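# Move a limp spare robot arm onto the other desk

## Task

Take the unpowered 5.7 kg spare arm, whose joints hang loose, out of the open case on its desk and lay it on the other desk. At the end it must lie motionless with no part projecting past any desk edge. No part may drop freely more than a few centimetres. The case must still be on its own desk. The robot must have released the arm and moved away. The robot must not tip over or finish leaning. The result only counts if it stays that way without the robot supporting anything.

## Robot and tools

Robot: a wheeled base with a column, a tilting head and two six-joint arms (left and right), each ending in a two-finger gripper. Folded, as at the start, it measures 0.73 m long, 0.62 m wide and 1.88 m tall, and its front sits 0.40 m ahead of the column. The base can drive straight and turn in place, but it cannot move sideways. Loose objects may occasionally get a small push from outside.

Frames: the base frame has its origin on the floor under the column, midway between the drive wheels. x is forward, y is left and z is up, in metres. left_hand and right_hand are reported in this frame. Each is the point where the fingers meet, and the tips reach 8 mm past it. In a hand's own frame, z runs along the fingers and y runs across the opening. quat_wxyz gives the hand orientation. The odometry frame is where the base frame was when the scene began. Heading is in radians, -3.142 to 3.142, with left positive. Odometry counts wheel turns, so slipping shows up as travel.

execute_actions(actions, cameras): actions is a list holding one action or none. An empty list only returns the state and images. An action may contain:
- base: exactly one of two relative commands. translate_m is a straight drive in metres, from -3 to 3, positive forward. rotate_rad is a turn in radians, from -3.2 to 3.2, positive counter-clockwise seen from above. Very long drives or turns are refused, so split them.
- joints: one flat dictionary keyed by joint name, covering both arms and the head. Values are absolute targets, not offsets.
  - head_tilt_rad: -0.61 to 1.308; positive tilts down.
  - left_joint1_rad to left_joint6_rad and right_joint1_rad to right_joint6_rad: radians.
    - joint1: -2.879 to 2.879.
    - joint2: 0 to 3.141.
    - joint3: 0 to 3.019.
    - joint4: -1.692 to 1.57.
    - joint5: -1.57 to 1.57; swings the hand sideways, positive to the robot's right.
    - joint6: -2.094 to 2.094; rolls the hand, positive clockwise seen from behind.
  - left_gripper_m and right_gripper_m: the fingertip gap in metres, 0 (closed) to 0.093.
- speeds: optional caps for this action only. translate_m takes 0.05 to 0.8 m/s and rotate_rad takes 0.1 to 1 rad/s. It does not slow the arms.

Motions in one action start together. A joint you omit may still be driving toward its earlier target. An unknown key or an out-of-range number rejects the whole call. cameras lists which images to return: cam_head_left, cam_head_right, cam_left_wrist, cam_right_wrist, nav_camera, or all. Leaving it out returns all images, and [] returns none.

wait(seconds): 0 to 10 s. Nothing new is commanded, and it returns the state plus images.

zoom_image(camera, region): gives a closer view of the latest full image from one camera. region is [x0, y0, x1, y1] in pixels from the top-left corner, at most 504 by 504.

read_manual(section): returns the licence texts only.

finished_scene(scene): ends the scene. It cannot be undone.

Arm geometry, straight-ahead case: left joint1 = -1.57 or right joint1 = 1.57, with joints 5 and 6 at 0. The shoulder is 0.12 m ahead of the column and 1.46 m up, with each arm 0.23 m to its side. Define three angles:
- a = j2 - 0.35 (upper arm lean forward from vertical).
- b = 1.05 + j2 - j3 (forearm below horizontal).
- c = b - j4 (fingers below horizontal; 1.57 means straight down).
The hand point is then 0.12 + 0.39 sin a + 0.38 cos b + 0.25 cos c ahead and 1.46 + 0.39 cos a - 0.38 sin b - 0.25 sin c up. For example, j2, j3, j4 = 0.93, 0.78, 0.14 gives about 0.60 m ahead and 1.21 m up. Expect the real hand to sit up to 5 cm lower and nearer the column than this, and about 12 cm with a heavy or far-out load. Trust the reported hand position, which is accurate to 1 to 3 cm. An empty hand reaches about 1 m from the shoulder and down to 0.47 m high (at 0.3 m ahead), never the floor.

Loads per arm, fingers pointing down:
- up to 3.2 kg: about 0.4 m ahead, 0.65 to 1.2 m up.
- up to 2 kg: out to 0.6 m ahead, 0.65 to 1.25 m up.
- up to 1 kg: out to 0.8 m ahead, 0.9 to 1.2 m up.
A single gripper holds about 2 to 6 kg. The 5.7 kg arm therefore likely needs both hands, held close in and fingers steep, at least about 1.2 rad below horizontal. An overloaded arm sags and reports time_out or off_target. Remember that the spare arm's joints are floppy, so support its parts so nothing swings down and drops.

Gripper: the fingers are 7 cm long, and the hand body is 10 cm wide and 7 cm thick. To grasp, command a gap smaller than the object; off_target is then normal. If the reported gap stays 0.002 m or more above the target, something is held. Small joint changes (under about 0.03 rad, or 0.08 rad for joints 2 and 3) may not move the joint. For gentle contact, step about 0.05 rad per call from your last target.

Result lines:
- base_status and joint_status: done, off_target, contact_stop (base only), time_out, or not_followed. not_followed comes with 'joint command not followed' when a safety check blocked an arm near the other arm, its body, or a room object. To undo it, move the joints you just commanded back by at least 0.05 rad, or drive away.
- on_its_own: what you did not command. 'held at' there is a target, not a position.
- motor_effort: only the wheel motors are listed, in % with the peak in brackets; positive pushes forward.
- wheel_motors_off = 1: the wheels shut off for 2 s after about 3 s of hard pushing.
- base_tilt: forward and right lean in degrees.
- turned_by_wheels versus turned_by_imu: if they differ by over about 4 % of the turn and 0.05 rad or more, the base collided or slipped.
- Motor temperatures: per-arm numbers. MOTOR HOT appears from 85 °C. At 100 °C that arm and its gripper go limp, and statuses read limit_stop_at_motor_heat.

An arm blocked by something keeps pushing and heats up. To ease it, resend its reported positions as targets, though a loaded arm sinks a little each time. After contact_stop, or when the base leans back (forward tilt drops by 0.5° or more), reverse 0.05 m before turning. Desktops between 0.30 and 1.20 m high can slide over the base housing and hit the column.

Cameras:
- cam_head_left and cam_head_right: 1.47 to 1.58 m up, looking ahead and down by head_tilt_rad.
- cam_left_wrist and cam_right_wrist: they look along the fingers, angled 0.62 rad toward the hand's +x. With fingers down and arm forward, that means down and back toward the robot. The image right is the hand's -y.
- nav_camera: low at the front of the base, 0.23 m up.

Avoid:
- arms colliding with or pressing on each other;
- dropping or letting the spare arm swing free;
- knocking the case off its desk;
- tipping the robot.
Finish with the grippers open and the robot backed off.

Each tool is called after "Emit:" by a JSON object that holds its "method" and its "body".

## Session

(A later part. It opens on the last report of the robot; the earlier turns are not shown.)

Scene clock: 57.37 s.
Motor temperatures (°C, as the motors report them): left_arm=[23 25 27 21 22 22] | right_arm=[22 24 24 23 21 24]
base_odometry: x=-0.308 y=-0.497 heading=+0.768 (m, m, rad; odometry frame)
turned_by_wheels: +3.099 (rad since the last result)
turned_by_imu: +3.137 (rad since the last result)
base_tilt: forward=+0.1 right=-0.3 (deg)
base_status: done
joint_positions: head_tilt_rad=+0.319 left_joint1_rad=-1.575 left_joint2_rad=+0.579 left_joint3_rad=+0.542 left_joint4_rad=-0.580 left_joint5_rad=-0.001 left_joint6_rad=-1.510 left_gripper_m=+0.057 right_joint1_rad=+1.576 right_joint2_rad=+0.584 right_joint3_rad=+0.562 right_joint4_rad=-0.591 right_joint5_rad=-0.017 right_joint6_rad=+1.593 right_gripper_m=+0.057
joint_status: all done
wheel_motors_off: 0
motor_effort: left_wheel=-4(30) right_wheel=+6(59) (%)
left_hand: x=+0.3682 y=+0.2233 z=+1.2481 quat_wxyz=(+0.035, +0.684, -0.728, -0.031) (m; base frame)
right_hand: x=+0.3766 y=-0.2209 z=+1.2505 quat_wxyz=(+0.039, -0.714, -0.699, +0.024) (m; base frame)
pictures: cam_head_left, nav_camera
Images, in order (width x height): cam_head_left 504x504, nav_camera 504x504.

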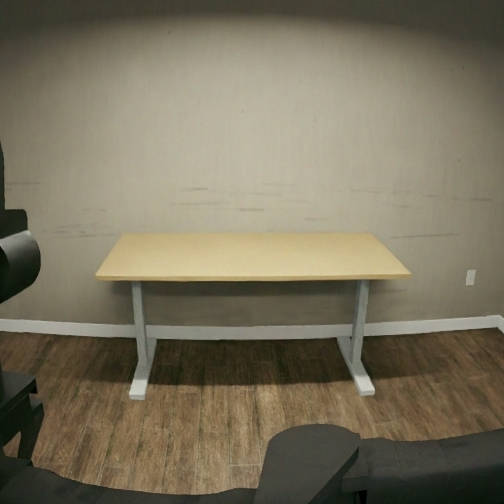

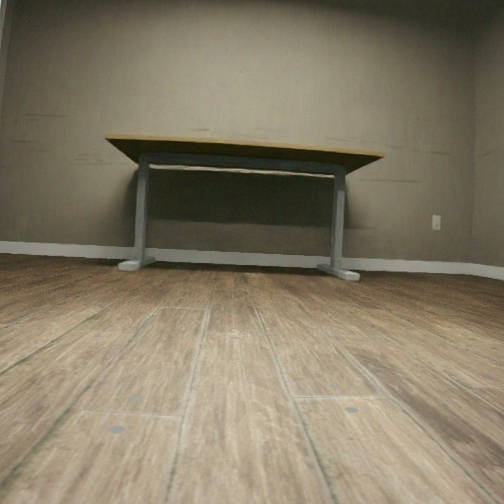

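Emit:
{"method": "execute_actions", "body": {"actions": [{"base":{"rotate_rad":0.05}}], "cameras": []}}

Emit:
{"method": "execute_actions", "body": {"actions": [{"base":{"translate_m":2.17},"speeds":{"translate_m":0.4},"joints":{"head_tilt_rad":1.2}}], "cameras": []}}

Emit:
{"method": "execute_actions", "body": {"actions": [{"joints":{"left_joint2_rad":1.3,"left_joint3_rad":0.72,"left_joint4_rad":0.06,"right_joint2_rad":1.3,"right_joint3_rad":0.72,"right_joint4_rad":0.06}}], "cameras": ["cam_head_left","cam_head_right","cam_left_wrist","cam_right_wrist"]}}

Scene clock: 62.03 s.
Motor temperatures (°C, as the motors report them): left_arm=[23 25 27 21 22 22] | right_arm=[22 24 24 23 21 24]
base_odometry: x=-0.308 y=-0.497 heading=+0.817 (m, m, rad; odometry frame)
turned_by_wheels: +0.049 (rad since the last result)
turned_by_imu: +0.051 (rad since the last result)
base_tilt: forward=+0.1 right=-0.2 (deg)
base_status: done
joint_positions: head_tilt_rad=+0.319 left_joint1_rad=-1.575 left_joint2_rad=+0.579 left_joint3_rad=+0.542 left_joint4_rad=-0.580 left_joint5_rad=-0.002 left_joint6_rad=-1.511 left_gripper_m=+0.057 right_joint1_rad=+1.576 right_joint2_rad=+0.584 right_joint3_rad=+0.562 right_joint4_rad=-0.591 right_joint5_rad=-0.018 right_joint6_rad=+1.593 right_gripper_m=+0.057
joint_status: not commanded
wheel_motors_off: 0
motor_effort: left_wheel=-4(24) right_wheel=+5(31) (%)
left_hand: x=+0.3682 y=+0.2235 z=+1.2481 quat_wxyz=(+0.035, +0.684, -0.728, -0.032) (m; base frame)
right_hand: x=+0.3766 y=-0.2207 z=+1.2505 quat_wxyz=(+0.039, -0.713, -0.699, +0.024) (m; base frame)
pictures: none
No camera images: the call's "cameras" was empty. Leave "cameras" out to get every camera's image.

Scene clock: 68.77 s.
Motor temperatures (°C, as the motors report them): left_arm=[23 25 28 21 22 22] | right_arm=[22 24 25 23 21 24]
base_odometry: x=+1.177 y=+1.086 heading=+0.818 (m, m, rad; odometry frame)
turned_by_wheels: +0.000 (rad since the last result)
turned_by_imu: +0.004 (rad since the last result)
base_tilt: forward=+0.1 right=-0.3 (deg)
base_status: done
joint_positions: head_tilt_rad=+1.198 left_joint1_rad=-1.575 left_joint2_rad=+0.579 left_joint3_rad=+0.549 left_joint4_rad=-0.581 left_joint5_rad=-0.002 left_joint6_rad=-1.511 left_gripper_m=+0.057 right_joint1_rad=+1.576 right_joint2_rad=+0.585 right_joint3_rad=+0.570 right_joint4_rad=-0.591 right_joint5_rad=-0.018 right_joint6_rad=+1.593 right_gripper_m=+0.057
joint_status: all done
wheel_motors_off: 0
motor_effort: left_wheel=+1(47) right_wheel=+0(65) (%)
left_hand: x=+0.3718 y=+0.2235 z=+1.2492 quat_wxyz=(+0.033, +0.684, -0.728, -0.030) (m; base frame)
right_hand: x=+0.3807 y=-0.2207 z=+1.2515 quat_wxyz=(+0.037, -0.714, -0.699, +0.022) (m; base frame)
pictures: none
No camera images: the call's "cameras" was empty. Leave "cameras" out to get every camera's image.

Scene clock: 70.77 s.
Motor temperatures (°C, as the motors report them): left_arm=[23 25 28 21 22 22] | right_arm=[22 24 24 23 21 24]
base_odometry: x=+1.177 y=+1.086 heading=+0.818 (m, m, rad; odometry frame)
turned_by_wheels: +0.000 (rad since the last result)
turned_by_imu: +0.000 (rad since the last result)
base_tilt: forward=+0.1 right=-0.2 (deg)
base_status: not commanded
joint_positions: head_tilt_rad=+1.198 left_joint1_rad=-1.573 left_joint2_rad=+1.420 left_joint3_rad=+0.757 left_joint4_rad=+0.075 left_joint5_rad=+0.000 left_joint6_rad=-1.505 left_gripper_m=+0.057 right_joint1_rad=+1.576 right_joint2_rad=+1.394 right_joint3_rad=+0.754 right_joint4_rad=+0.062 right_joint5_rad=-0.013 right_joint6_rad=+1.598 right_gripper_m=+0.057
joint_status: all done
wheel_motors_off: 0
motor_effort: left_wheel=+1(4) right_wheel=+0(6) (%)
left_hand: x=+0.3931 y=+0.2235 z=+1.0159 quat_wxyz=(+0.024, +0.683, -0.730, -0.022) (m; base frame)
right_hand: x=+0.3995 y=-0.2205 z=+1.0234 quat_wxyz=(+0.025, -0.715, -0.698, +0.013) (m; base frame)
pictures: cam_head_left, cam_head_right, cam_left_wrist, cam_right_wrist
Images, in order (width x height): cam_head_left 504x504, cam_head_right 504x504, cam_left_wrist 616x616, cam_right_wrist 616x616.

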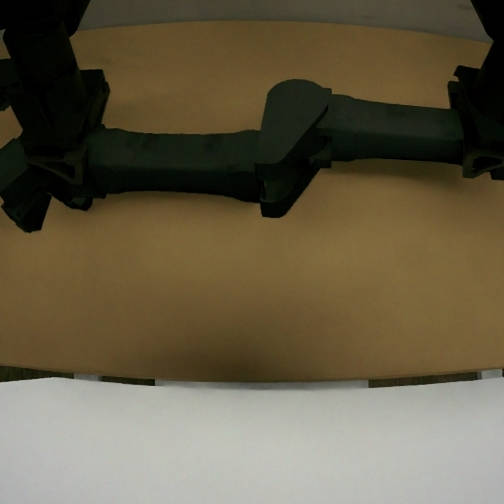

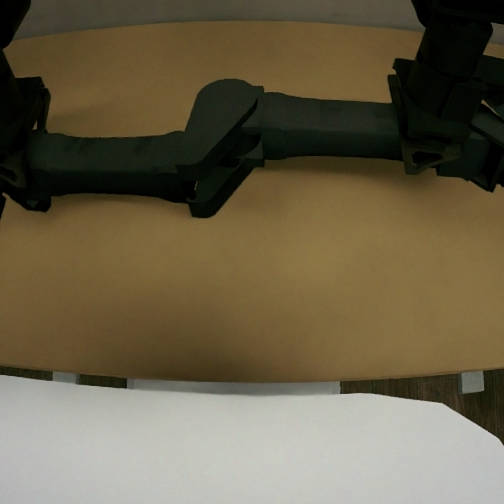

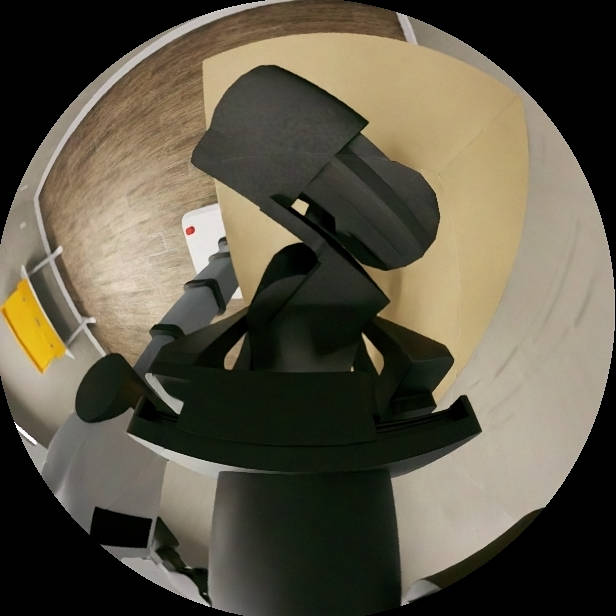

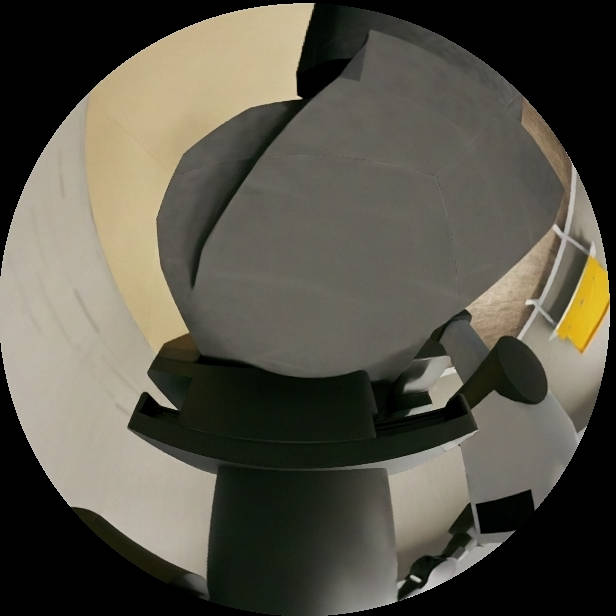

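Emit:
{"method": "execute_actions", "body": {"actions": [{"joints":{"left_joint2_rad":1.65,"left_joint3_rad":0.92,"left_joint4_rad":0.27,"right_joint2_rad":1.65,"right_joint3_rad":0.92,"right_joint4_rad":0.27}}], "cameras": []}}

Emit:
{"method": "execute_actions", "body": {"actions": [{"joints":{"left_joint2_rad":1.75,"left_joint3_rad":1.0,"left_joint4_rad":0.29,"right_joint2_rad":1.88,"right_joint3_rad":1.08,"right_joint4_rad":0.29}}], "cameras": ["cam_head_left"]}}

Emit:
{"method": "execute_actions", "body": {"actions": [{"joints":{"right_joint2_rad":2.0,"right_joint3_rad":1.19}}], "cameras": ["cam_head_left","cam_head_right","cam_left_wrist"]}}

Scene clock: 75.70 s.
Motor temperatures (°C, as the motors report them): left_arm=[23 26 27 21 22 22] | right_arm=[22 25 24 23 21 24]
base_odometry: x=+1.177 y=+1.086 heading=+0.818 (m, m, rad; odometry frame)
turned_by_wheels: +0.000 (rad since the last result)
turned_by_imu: +0.001 (rad since the last result)
base_tilt: forward=+0.0 right=-0.3 (deg)
base_status: not commanded
joint_positions: head_tilt_rad=+1.198 left_joint1_rad=-1.571 left_joint2_rad=+1.721 left_joint3_rad=+0.942 left_joint4_rad=+0.273 left_joint5_rad=-0.008 left_joint6_rad=-1.499 left_gripper_m=+0.057 right_joint1_rad=+1.576 right_joint2_rad=+1.734 right_joint3_rad=+0.958 right_joint4_rad=+0.278 right_joint5_rad=-0.018 right_joint6_rad=+1.602 right_gripper_m=+0.057
joint_status: all done
wheel_motors_off: 0
motor_effort: left_wheel=+1(4) right_wheel=-2(10) (%)
left_hand: x=+0.4090 y=+0.2257 z=+0.9155 quat_wxyz=(-0.009, +0.681, -0.732, +0.003) (m; base frame)
right_hand: x=+0.4132 y=-0.2193 z=+0.9105 quat_wxyz=(-0.001, -0.717, -0.697, -0.017) (m; base frame)
pictures: none
No camera images: the call's "cameras" was empty. Leave "cameras" out to get every camera's image.

Scene clock: 76.83 s.
Motor temperatures (°C, as the motors report them): left_arm=[23 26 27 21 22 22] | right_arm=[22 25 24 23 21 24]
base_odometry: x=+1.177 y=+1.086 heading=+0.818 (m, m, rad; odometry frame)
turned_by_wheels: +0.000 (rad since the last result)
turned_by_imu: +0.000 (rad since the last result)
base_tilt: forward=+0.1 right=-0.3 (deg)
base_status: not commanded
joint_positions: head_tilt_rad=+1.198 left_joint1_rad=-1.574 left_joint2_rad=+1.839 left_joint3_rad=+1.029 left_joint4_rad=+0.284 left_joint5_rad=-0.010 left_joint6_rad=-1.481 left_gripper_m=+0.057 right_joint1_rad=+1.570 right_joint2_rad=+1.955 right_joint3_rad=+1.139 right_joint4_rad=+0.294 right_joint5_rad=-0.021 right_joint6_rad=+1.620 right_gripper_m=+0.057
joint_status: all done
wheel_motors_off: 0
motor_effort: left_wheel=+1(2) right_wheel=-2(3) (%)
left_hand: x=+0.3989 y=+0.2238 z=+0.8739 quat_wxyz=(-0.001, +0.674, -0.739, -0.003) (m; base frame)
right_hand: x=+0.3988 y=-0.2225 z=+0.8301 quat_wxyz=(+0.007, -0.724, -0.689, -0.008) (m; base frame)
pictures: cam_head_left
Images, in order (width x height): cam_head_left 504x504.

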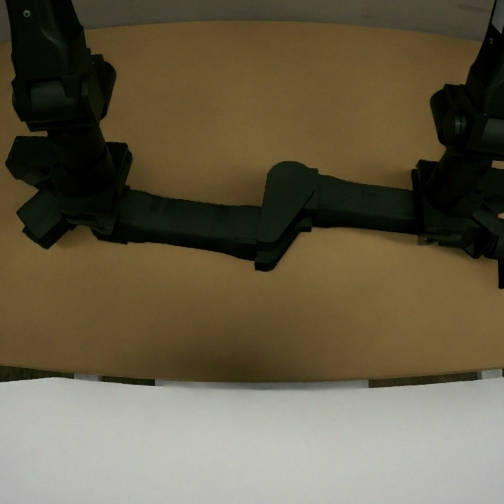

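Scene clock: 77.53 s.
Motor temperatures (°C, as the motors report them): left_arm=[23 26 27 21 22 22] | right_arm=[22 25 24 23 22 24]
base_odometry: x=+1.177 y=+1.086 heading=+0.818 (m, m, rad; odometry frame)
turned_by_wheels: +0.000 (rad since the last result)
turned_by_imu: +0.000 (rad since the last result)
base_tilt: forward=+0.1 right=-0.3 (deg)
base_status: not commanded
joint_positions: head_tilt_rad=+1.198 left_joint1_rad=-1.574 left_joint2_rad=+1.840 left_joint3_rad=+1.037 left_joint4_rad=+0.285 left_joint5_rad=-0.013 left_joint6_rad=-1.477 left_gripper_m=+0.057 right_joint1_rad=+1.572 right_joint2_rad=+2.023 right_joint3_rad=+1.222 right_joint4_rad=+0.293 right_joint5_rad=-0.023 right_joint6_rad=+1.627 right_gripper_m=+0.057
joint_status: all done
wheel_motors_off: 0
motor_effort: left_wheel=+1(1) right_wheel=-2(2) (%)
left_hand: x=+0.4031 y=+0.2248 z=+0.8728 quat_wxyz=(-0.005, +0.673, -0.740, -0.002) (m; base frame)
right_hand: x=+0.4061 y=-0.2206 z=+0.8024 quat_wxyz=(+0.003, -0.726, -0.687, -0.014) (m; base frame)
pictures: cam_head_left, cam_head_right, cam_left_wrist
Images, in order (width x height): cam_head_left 504x504, cam_head_right 504x504, cam_left_wrist 616x616.

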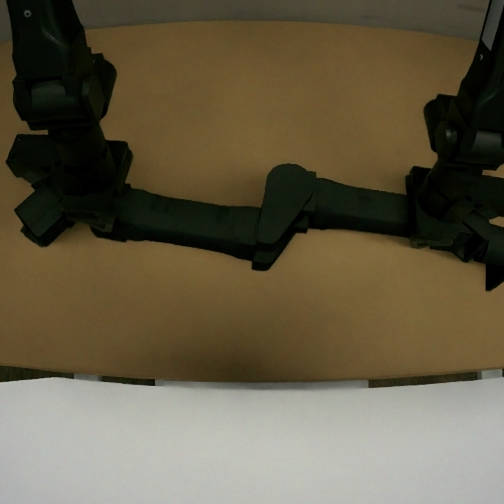

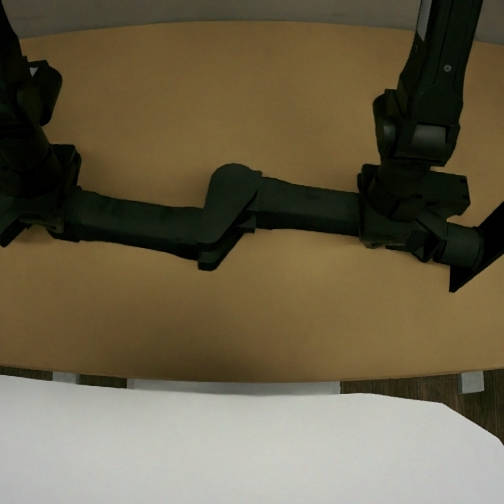

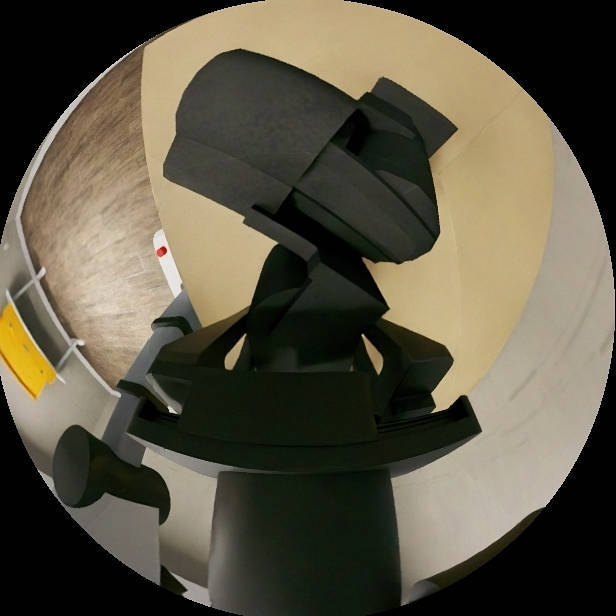

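Emit:
{"method": "execute_actions", "body": {"actions": [{"joints":{"right_gripper_m":0.093,"right_joint2_rad":2.02,"right_joint3_rad":1.22,"left_joint2_rad":1.75,"left_joint3_rad":1.0}}], "cameras": []}}

Emit:
{"method": "execute_actions", "body": {"actions": [{"joints":{"right_joint2_rad":1.35,"right_joint3_rad":0.7,"right_joint4_rad":0.13}}], "cameras": []}}

Emit:
{"method": "execute_actions", "body": {"actions": [{"joints":{"right_joint2_rad":0.7,"right_joint3_rad":0.58,"right_joint4_rad":-0.4,"left_joint1_rad":-1.78,"left_joint2_rad":1.87,"left_joint3_rad":1.06}}], "cameras": ["cam_head_right","cam_head_left","cam_left_wrist"]}}

Scene clock: 83.23 s.
Motor temperatures (°C, as the motors report them): left_arm=[23 26 27 21 22 22] | right_arm=[22 25 24 23 22 25]
base_odometry: x=+1.177 y=+1.086 heading=+0.818 (m, m, rad; odometry frame)
turned_by_wheels: +0.000 (rad since the last result)
turned_by_imu: +0.001 (rad since the last result)
base_tilt: forward=+0.1 right=-0.3 (deg)
base_status: not commanded
joint_positions: head_tilt_rad=+1.198 left_joint1_rad=-1.574 left_joint2_rad=+1.840 left_joint3_rad=+1.037 left_joint4_rad=+0.285 left_joint5_rad=-0.012 left_joint6_rad=-1.477 left_gripper_m=+0.057 right_joint1_rad=+1.573 right_joint2_rad=+2.023 right_joint3_rad=+1.225 right_joint4_rad=+0.290 right_joint5_rad=-0.003 right_joint6_rad=+1.579 right_gripper_m=+0.093
joint_status: all done
wheel_motors_off: 0
motor_effort: left_wheel=+1(1) right_wheel=-1(3) (%)
left_hand: x=+0.4031 y=+0.2248 z=+0.8728 quat_wxyz=(-0.005, +0.673, -0.740, -0.002) (m; base frame)
right_hand: x=+0.4063 y=-0.2234 z=+0.8019 quat_wxyz=(-0.003, -0.709, -0.705, -0.007) (m; base frame)
pictures: none
No camera images: the call's "cameras" was empty. Leave "cameras" out to get every camera's image.

Scene clock: 84.50 s.
Motor temperatures (°C, as the motors report them): left_arm=[23 26 27 21 22 22] | right_arm=[22 25 24 23 22 25]
base_odometry: x=+1.177 y=+1.086 heading=+0.818 (m, m, rad; odometry frame)
turned_by_wheels: +0.000 (rad since the last result)
turned_by_imu: +0.000 (rad since the last result)
base_tilt: forward=+0.0 right=-0.3 (deg)
base_status: not commanded
joint_positions: head_tilt_rad=+1.198 left_joint1_rad=-1.574 left_joint2_rad=+1.840 left_joint3_rad=+1.037 left_joint4_rad=+0.284 left_joint5_rad=-0.012 left_joint6_rad=-1.476 left_gripper_m=+0.057 right_joint1_rad=+1.573 right_joint2_rad=+1.341 right_joint3_rad=+0.706 right_joint4_rad=+0.139 right_joint5_rad=-0.002 right_joint6_rad=+1.578 right_gripper_m=+0.093
joint_status: all done
wheel_motors_off: 0
motor_effort: left_wheel=+2(2) right_wheel=-1(2) (%)
left_hand: x=+0.4028 y=+0.2248 z=+0.8727 quat_wxyz=(-0.005, +0.672, -0.740, -0.002) (m; base frame)
right_hand: x=+0.4106 y=-0.2240 z=+1.0403 quat_wxyz=(-0.008, -0.709, -0.705, -0.011) (m; base frame)
pictures: none
No camera images: the call's "cameras" was empty. Leave "cameras" out to get every camera's image.

Scene clock: 85.73 s.
Motor temperatures (°C, as the motors report them): left_arm=[23 26 27 21 22 22] | right_arm=[22 25 24 23 22 25]
base_odometry: x=+1.177 y=+1.086 heading=+0.818 (m, m, rad; odometry frame)
turned_by_wheels: +0.000 (rad since the last result)
turned_by_imu: +0.000 (rad since the last result)
base_tilt: forward=+0.0 right=-0.3 (deg)
base_status: not commanded
joint_positions: head_tilt_rad=+1.198 left_joint1_rad=-1.753 left_joint2_rad=+1.960 left_joint3_rad=+1.117 left_joint4_rad=+0.284 left_joint5_rad=-0.026 left_joint6_rad=-1.592 left_gripper_m=+0.057 right_joint1_rad=+1.573 right_joint2_rad=+0.689 right_joint3_rad=+0.580 right_joint4_rad=-0.388 right_joint5_rad=-0.002 right_joint6_rad=+1.577 right_gripper_m=+0.093
joint_status: all done
wheel_motors_off: 0
motor_effort: left_wheel=+1(2) right_wheel=-2(4) (%)
left_hand: x=+0.3745 y=+0.1036 z=+0.8405 quat_wxyz=(+0.058, +0.679, -0.731, +0.034) (m; base frame)
right_hand: x=+0.4135 y=-0.2244 z=+1.2232 quat_wxyz=(-0.008, -0.709, -0.705, -0.011) (m; base frame)
pictures: cam_head_left, cam_head_right, cam_left_wrist
Images, in order (width x height): cam_head_left 504x504, cam_head_right 504x504, cam_left_wrist 616x616.

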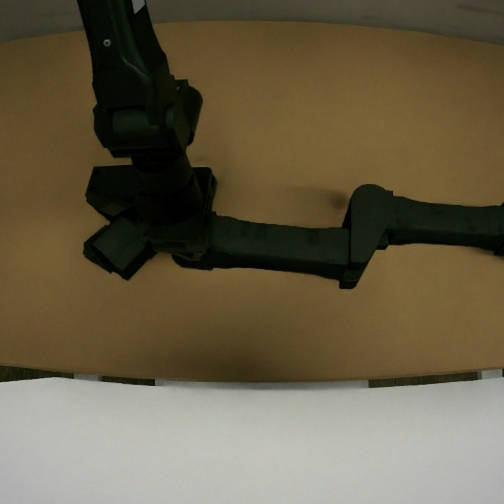

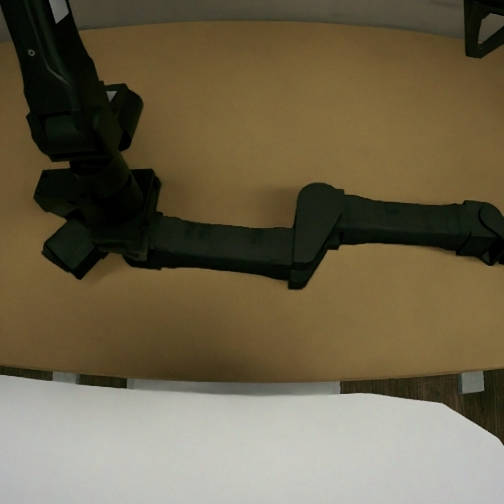

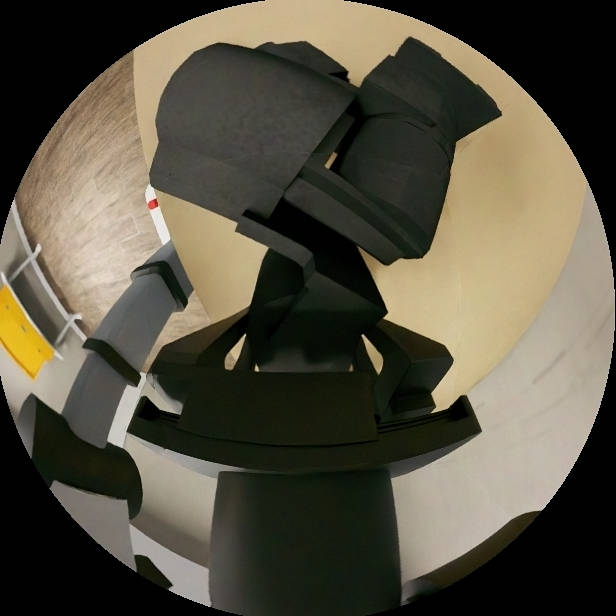

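Emit:
{"method": "execute_actions", "body": {"actions": [{"joints":{"left_joint2_rad":2.05,"left_joint3_rad":1.2}}], "cameras": ["cam_head_left","cam_left_wrist","cam_right_wrist"]}}

Scene clock: 87.93 s.
Motor temperatures (°C, as the motors report them): left_arm=[23 26 27 21 23 22] | right_arm=[22 25 24 23 22 25]
base_odometry: x=+1.177 y=+1.086 heading=+0.818 (m, m, rad; odometry frame)
turned_by_wheels: +0.000 (rad since the last result)
turned_by_imu: +0.001 (rad since the last result)
base_tilt: forward=+0.1 right=-0.3 (deg)
base_status: not commanded
joint_positions: head_tilt_rad=+1.198 left_joint1_rad=-1.739 left_joint2_rad=+2.106 left_joint3_rad=+1.259 left_joint4_rad=+0.293 left_joint5_rad=-0.011 left_joint6_rad=-1.598 left_gripper_m=+0.056 right_joint1_rad=+1.573 right_joint2_rad=+0.689 right_joint3_rad=+0.580 right_joint4_rad=-0.388 right_joint5_rad=-0.002 right_joint6_rad=+1.577 right_gripper_m=+0.093
joint_status: all done
wheel_motors_off: 0
motor_effort: left_wheel=+2(2) right_wheel=-3(3) (%)
left_hand: x=+0.3674 y=+0.1032 z=+0.7847 quat_wxyz=(+0.058, +0.684, -0.726, +0.036) (m; base frame)
right_hand: x=+0.4135 y=-0.2244 z=+1.2232 quat_wxyz=(-0.008, -0.709, -0.705, -0.011) (m; base frame)
pictures: cam_head_left, cam_left_wrist, cam_right_wrist
Images, in order (width x height): cam_head_left 504x504, cam_left_wrist 616x616, cam_right_wrist 616x616.

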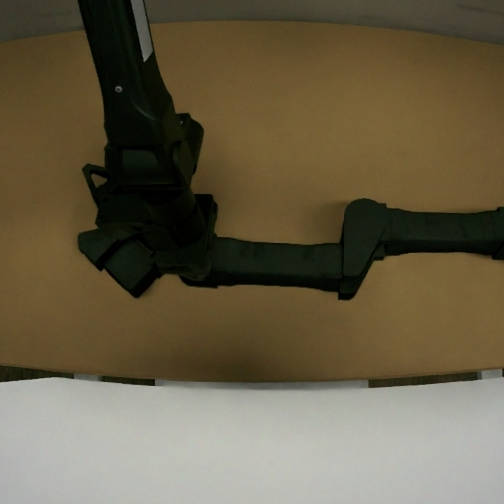

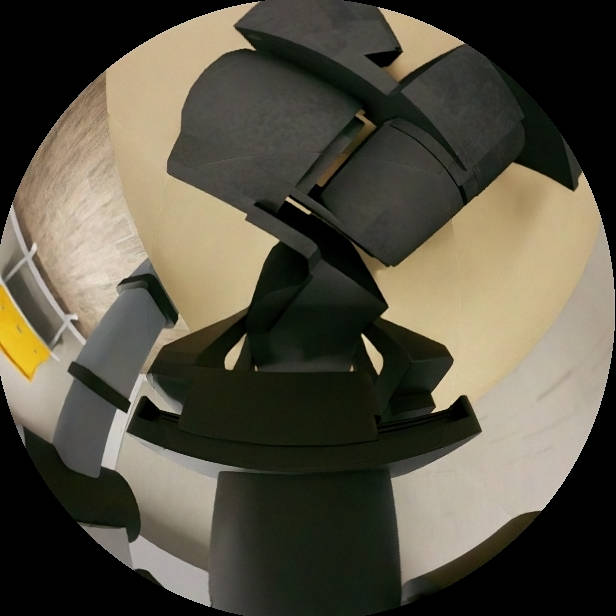

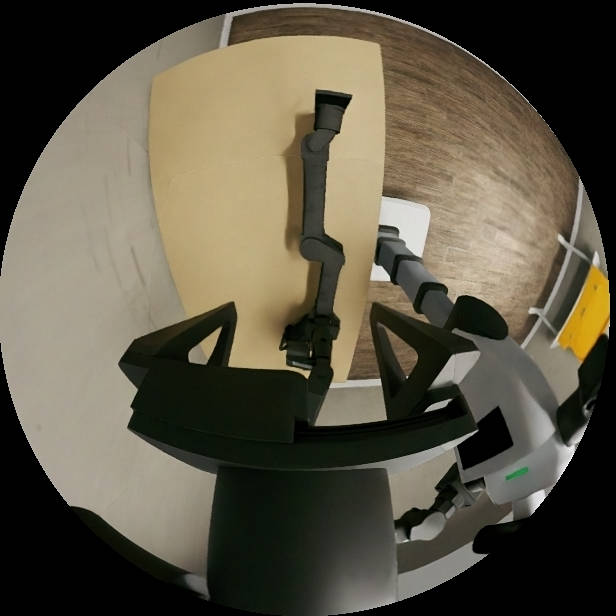

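Flat and on the desk. Release.

Emit:
{"method": "execute_actions", "body": {"actions": [{"joints":{"left_gripper_m":0.093,"left_joint2_rad":2.08,"left_joint3_rad":1.24}}], "cameras": []}}

Emit:
{"method": "execute_actions", "body": {"actions": [{"joints":{"left_joint2_rad":1.35,"left_joint3_rad":0.7,"left_joint4_rad":0.13}}], "cameras": []}}

Emit:
{"method": "execute_actions", "body": {"actions": [{"base":{"translate_m":-0.6},"joints":{"head_tilt_rad":0.7,"left_joint1_rad":-1.57,"left_joint2_rad":0.7,"left_joint3_rad":0.58,"left_joint4_rad":-0.4}}], "cameras": ["cam_head_left"]}}

Scene clock: 92.40 s.
Motor temperatures (°C, as the motors report them): left_arm=[23 26 27 21 23 22] | right_arm=[22 24 23 23 21 24]
base_odometry: x=+1.177 y=+1.086 heading=+0.818 (m, m, rad; odometry frame)
turned_by_wheels: +0.000 (rad since the last result)
turned_by_imu: +0.001 (rad since the last result)
base_tilt: forward=+0.1 right=-0.2 (deg)
base_status: not commanded
joint_positions: head_tilt_rad=+1.198 left_joint1_rad=-1.785 left_joint2_rad=+2.102 left_joint3_rad=+1.256 left_joint4_rad=+0.293 left_joint5_rad=-0.002 left_joint6_rad=-1.582 left_gripper_m=+0.093 right_joint1_rad=+1.573 right_joint2_rad=+0.689 right_joint3_rad=+0.580 right_joint4_rad=-0.388 right_joint5_rad=-0.002 right_joint6_rad=+1.577 right_gripper_m=+0.093
joint_status: all done
wheel_motors_off: 0
motor_effort: left_wheel=+2(2) right_wheel=-3(3) (%)
left_hand: x=+0.3653 y=+0.0687 z=+0.7920 quat_wxyz=(+0.075, +0.668, -0.738, +0.054) (m; base frame)
right_hand: x=+0.4135 y=-0.2244 z=+1.2232 quat_wxyz=(-0.008, -0.709, -0.705, -0.011) (m; base frame)
pictures: none
No camera images: the call's "cameras" was empty. Leave "cameras" out to get every camera's image.

Scene clock: 93.83 s.
Motor temperatures (°C, as the motors report them): left_arm=[23 26 26 21 22 22] | right_arm=[22 24 23 23 21 24]
base_odometry: x=+1.177 y=+1.086 heading=+0.818 (m, m, rad; odometry frame)
turned_by_wheels: +0.000 (rad since the last result)
turned_by_imu: +0.000 (rad since the last result)
base_tilt: forward=+0.1 right=-0.2 (deg)
base_status: not commanded
joint_positions: head_tilt_rad=+1.198 left_joint1_rad=-1.785 left_joint2_rad=+1.351 left_joint3_rad=+0.708 left_joint4_rad=+0.140 left_joint5_rad=-0.002 left_joint6_rad=-1.581 left_gripper_m=+0.093 right_joint1_rad=+1.573 right_joint2_rad=+0.689 right_joint3_rad=+0.580 right_joint4_rad=-0.388 right_joint5_rad=-0.002 right_joint6_rad=+1.577 right_gripper_m=+0.093
joint_status: all done
wheel_motors_off: 0
motor_effort: left_wheel=+1(2) right_wheel=-2(3) (%)
left_hand: x=+0.4017 y=+0.1129 z=+1.0478 quat_wxyz=(+0.059, +0.670, -0.737, +0.072) (m; base frame)
right_hand: x=+0.4134 y=-0.2244 z=+1.2231 quat_wxyz=(-0.008, -0.709, -0.705, -0.011) (m; base frame)
pictures: none
No camera images: the call's "cameras" was empty. Leave "cameras" out to get every camera's image.

Scene clock: 96.57 s.
Motor temperatures (°C, as the motors report them): left_arm=[23 26 26 21 22 22] | right_arm=[22 24 23 23 21 24]
base_odometry: x=+0.766 y=+0.649 heading=+0.819 (m, m, rad; odometry frame)
turned_by_wheels: +0.001 (rad since the last result)
turned_by_imu: +0.001 (rad since the last result)
base_tilt: forward=+0.1 right=-0.3 (deg)
base_status: done
joint_positions: head_tilt_rad=+0.716 left_joint1_rad=-1.564 left_joint2_rad=+0.701 left_joint3_rad=+0.570 left_joint4_rad=-0.389 left_joint5_rad=-0.001 left_joint6_rad=-1.580 left_gripper_m=+0.093 right_joint1_rad=+1.573 right_joint2_rad=+0.694 right_joint3_rad=+0.571 right_joint4_rad=-0.391 right_joint5_rad=-0.002 right_joint6_rad=+1.577 right_gripper_m=+0.093
joint_status: all done
wheel_motors_off: 0
motor_effort: left_wheel=+1(49) right_wheel=+0(40) (%)
left_hand: x=+0.4046 y=+0.2272 z=+1.2182 quat_wxyz=(-0.004, +0.712, -0.703, -0.001) (m; base frame)
right_hand: x=+0.4062 y=-0.2244 z=+1.2203 quat_wxyz=(-0.002, -0.709, -0.705, -0.005) (m; base frame)
pictures: cam_head_left
Images, in order (width x height): cam_head_left 504x504.

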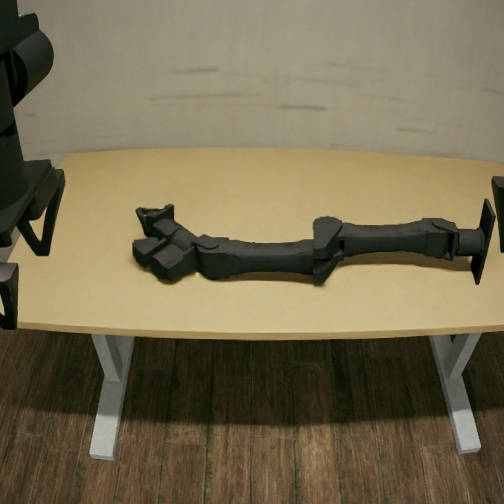

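Emit:
{"method": "finished_scene", "body": {"scene": 2}}

The scene is finished: the task was done.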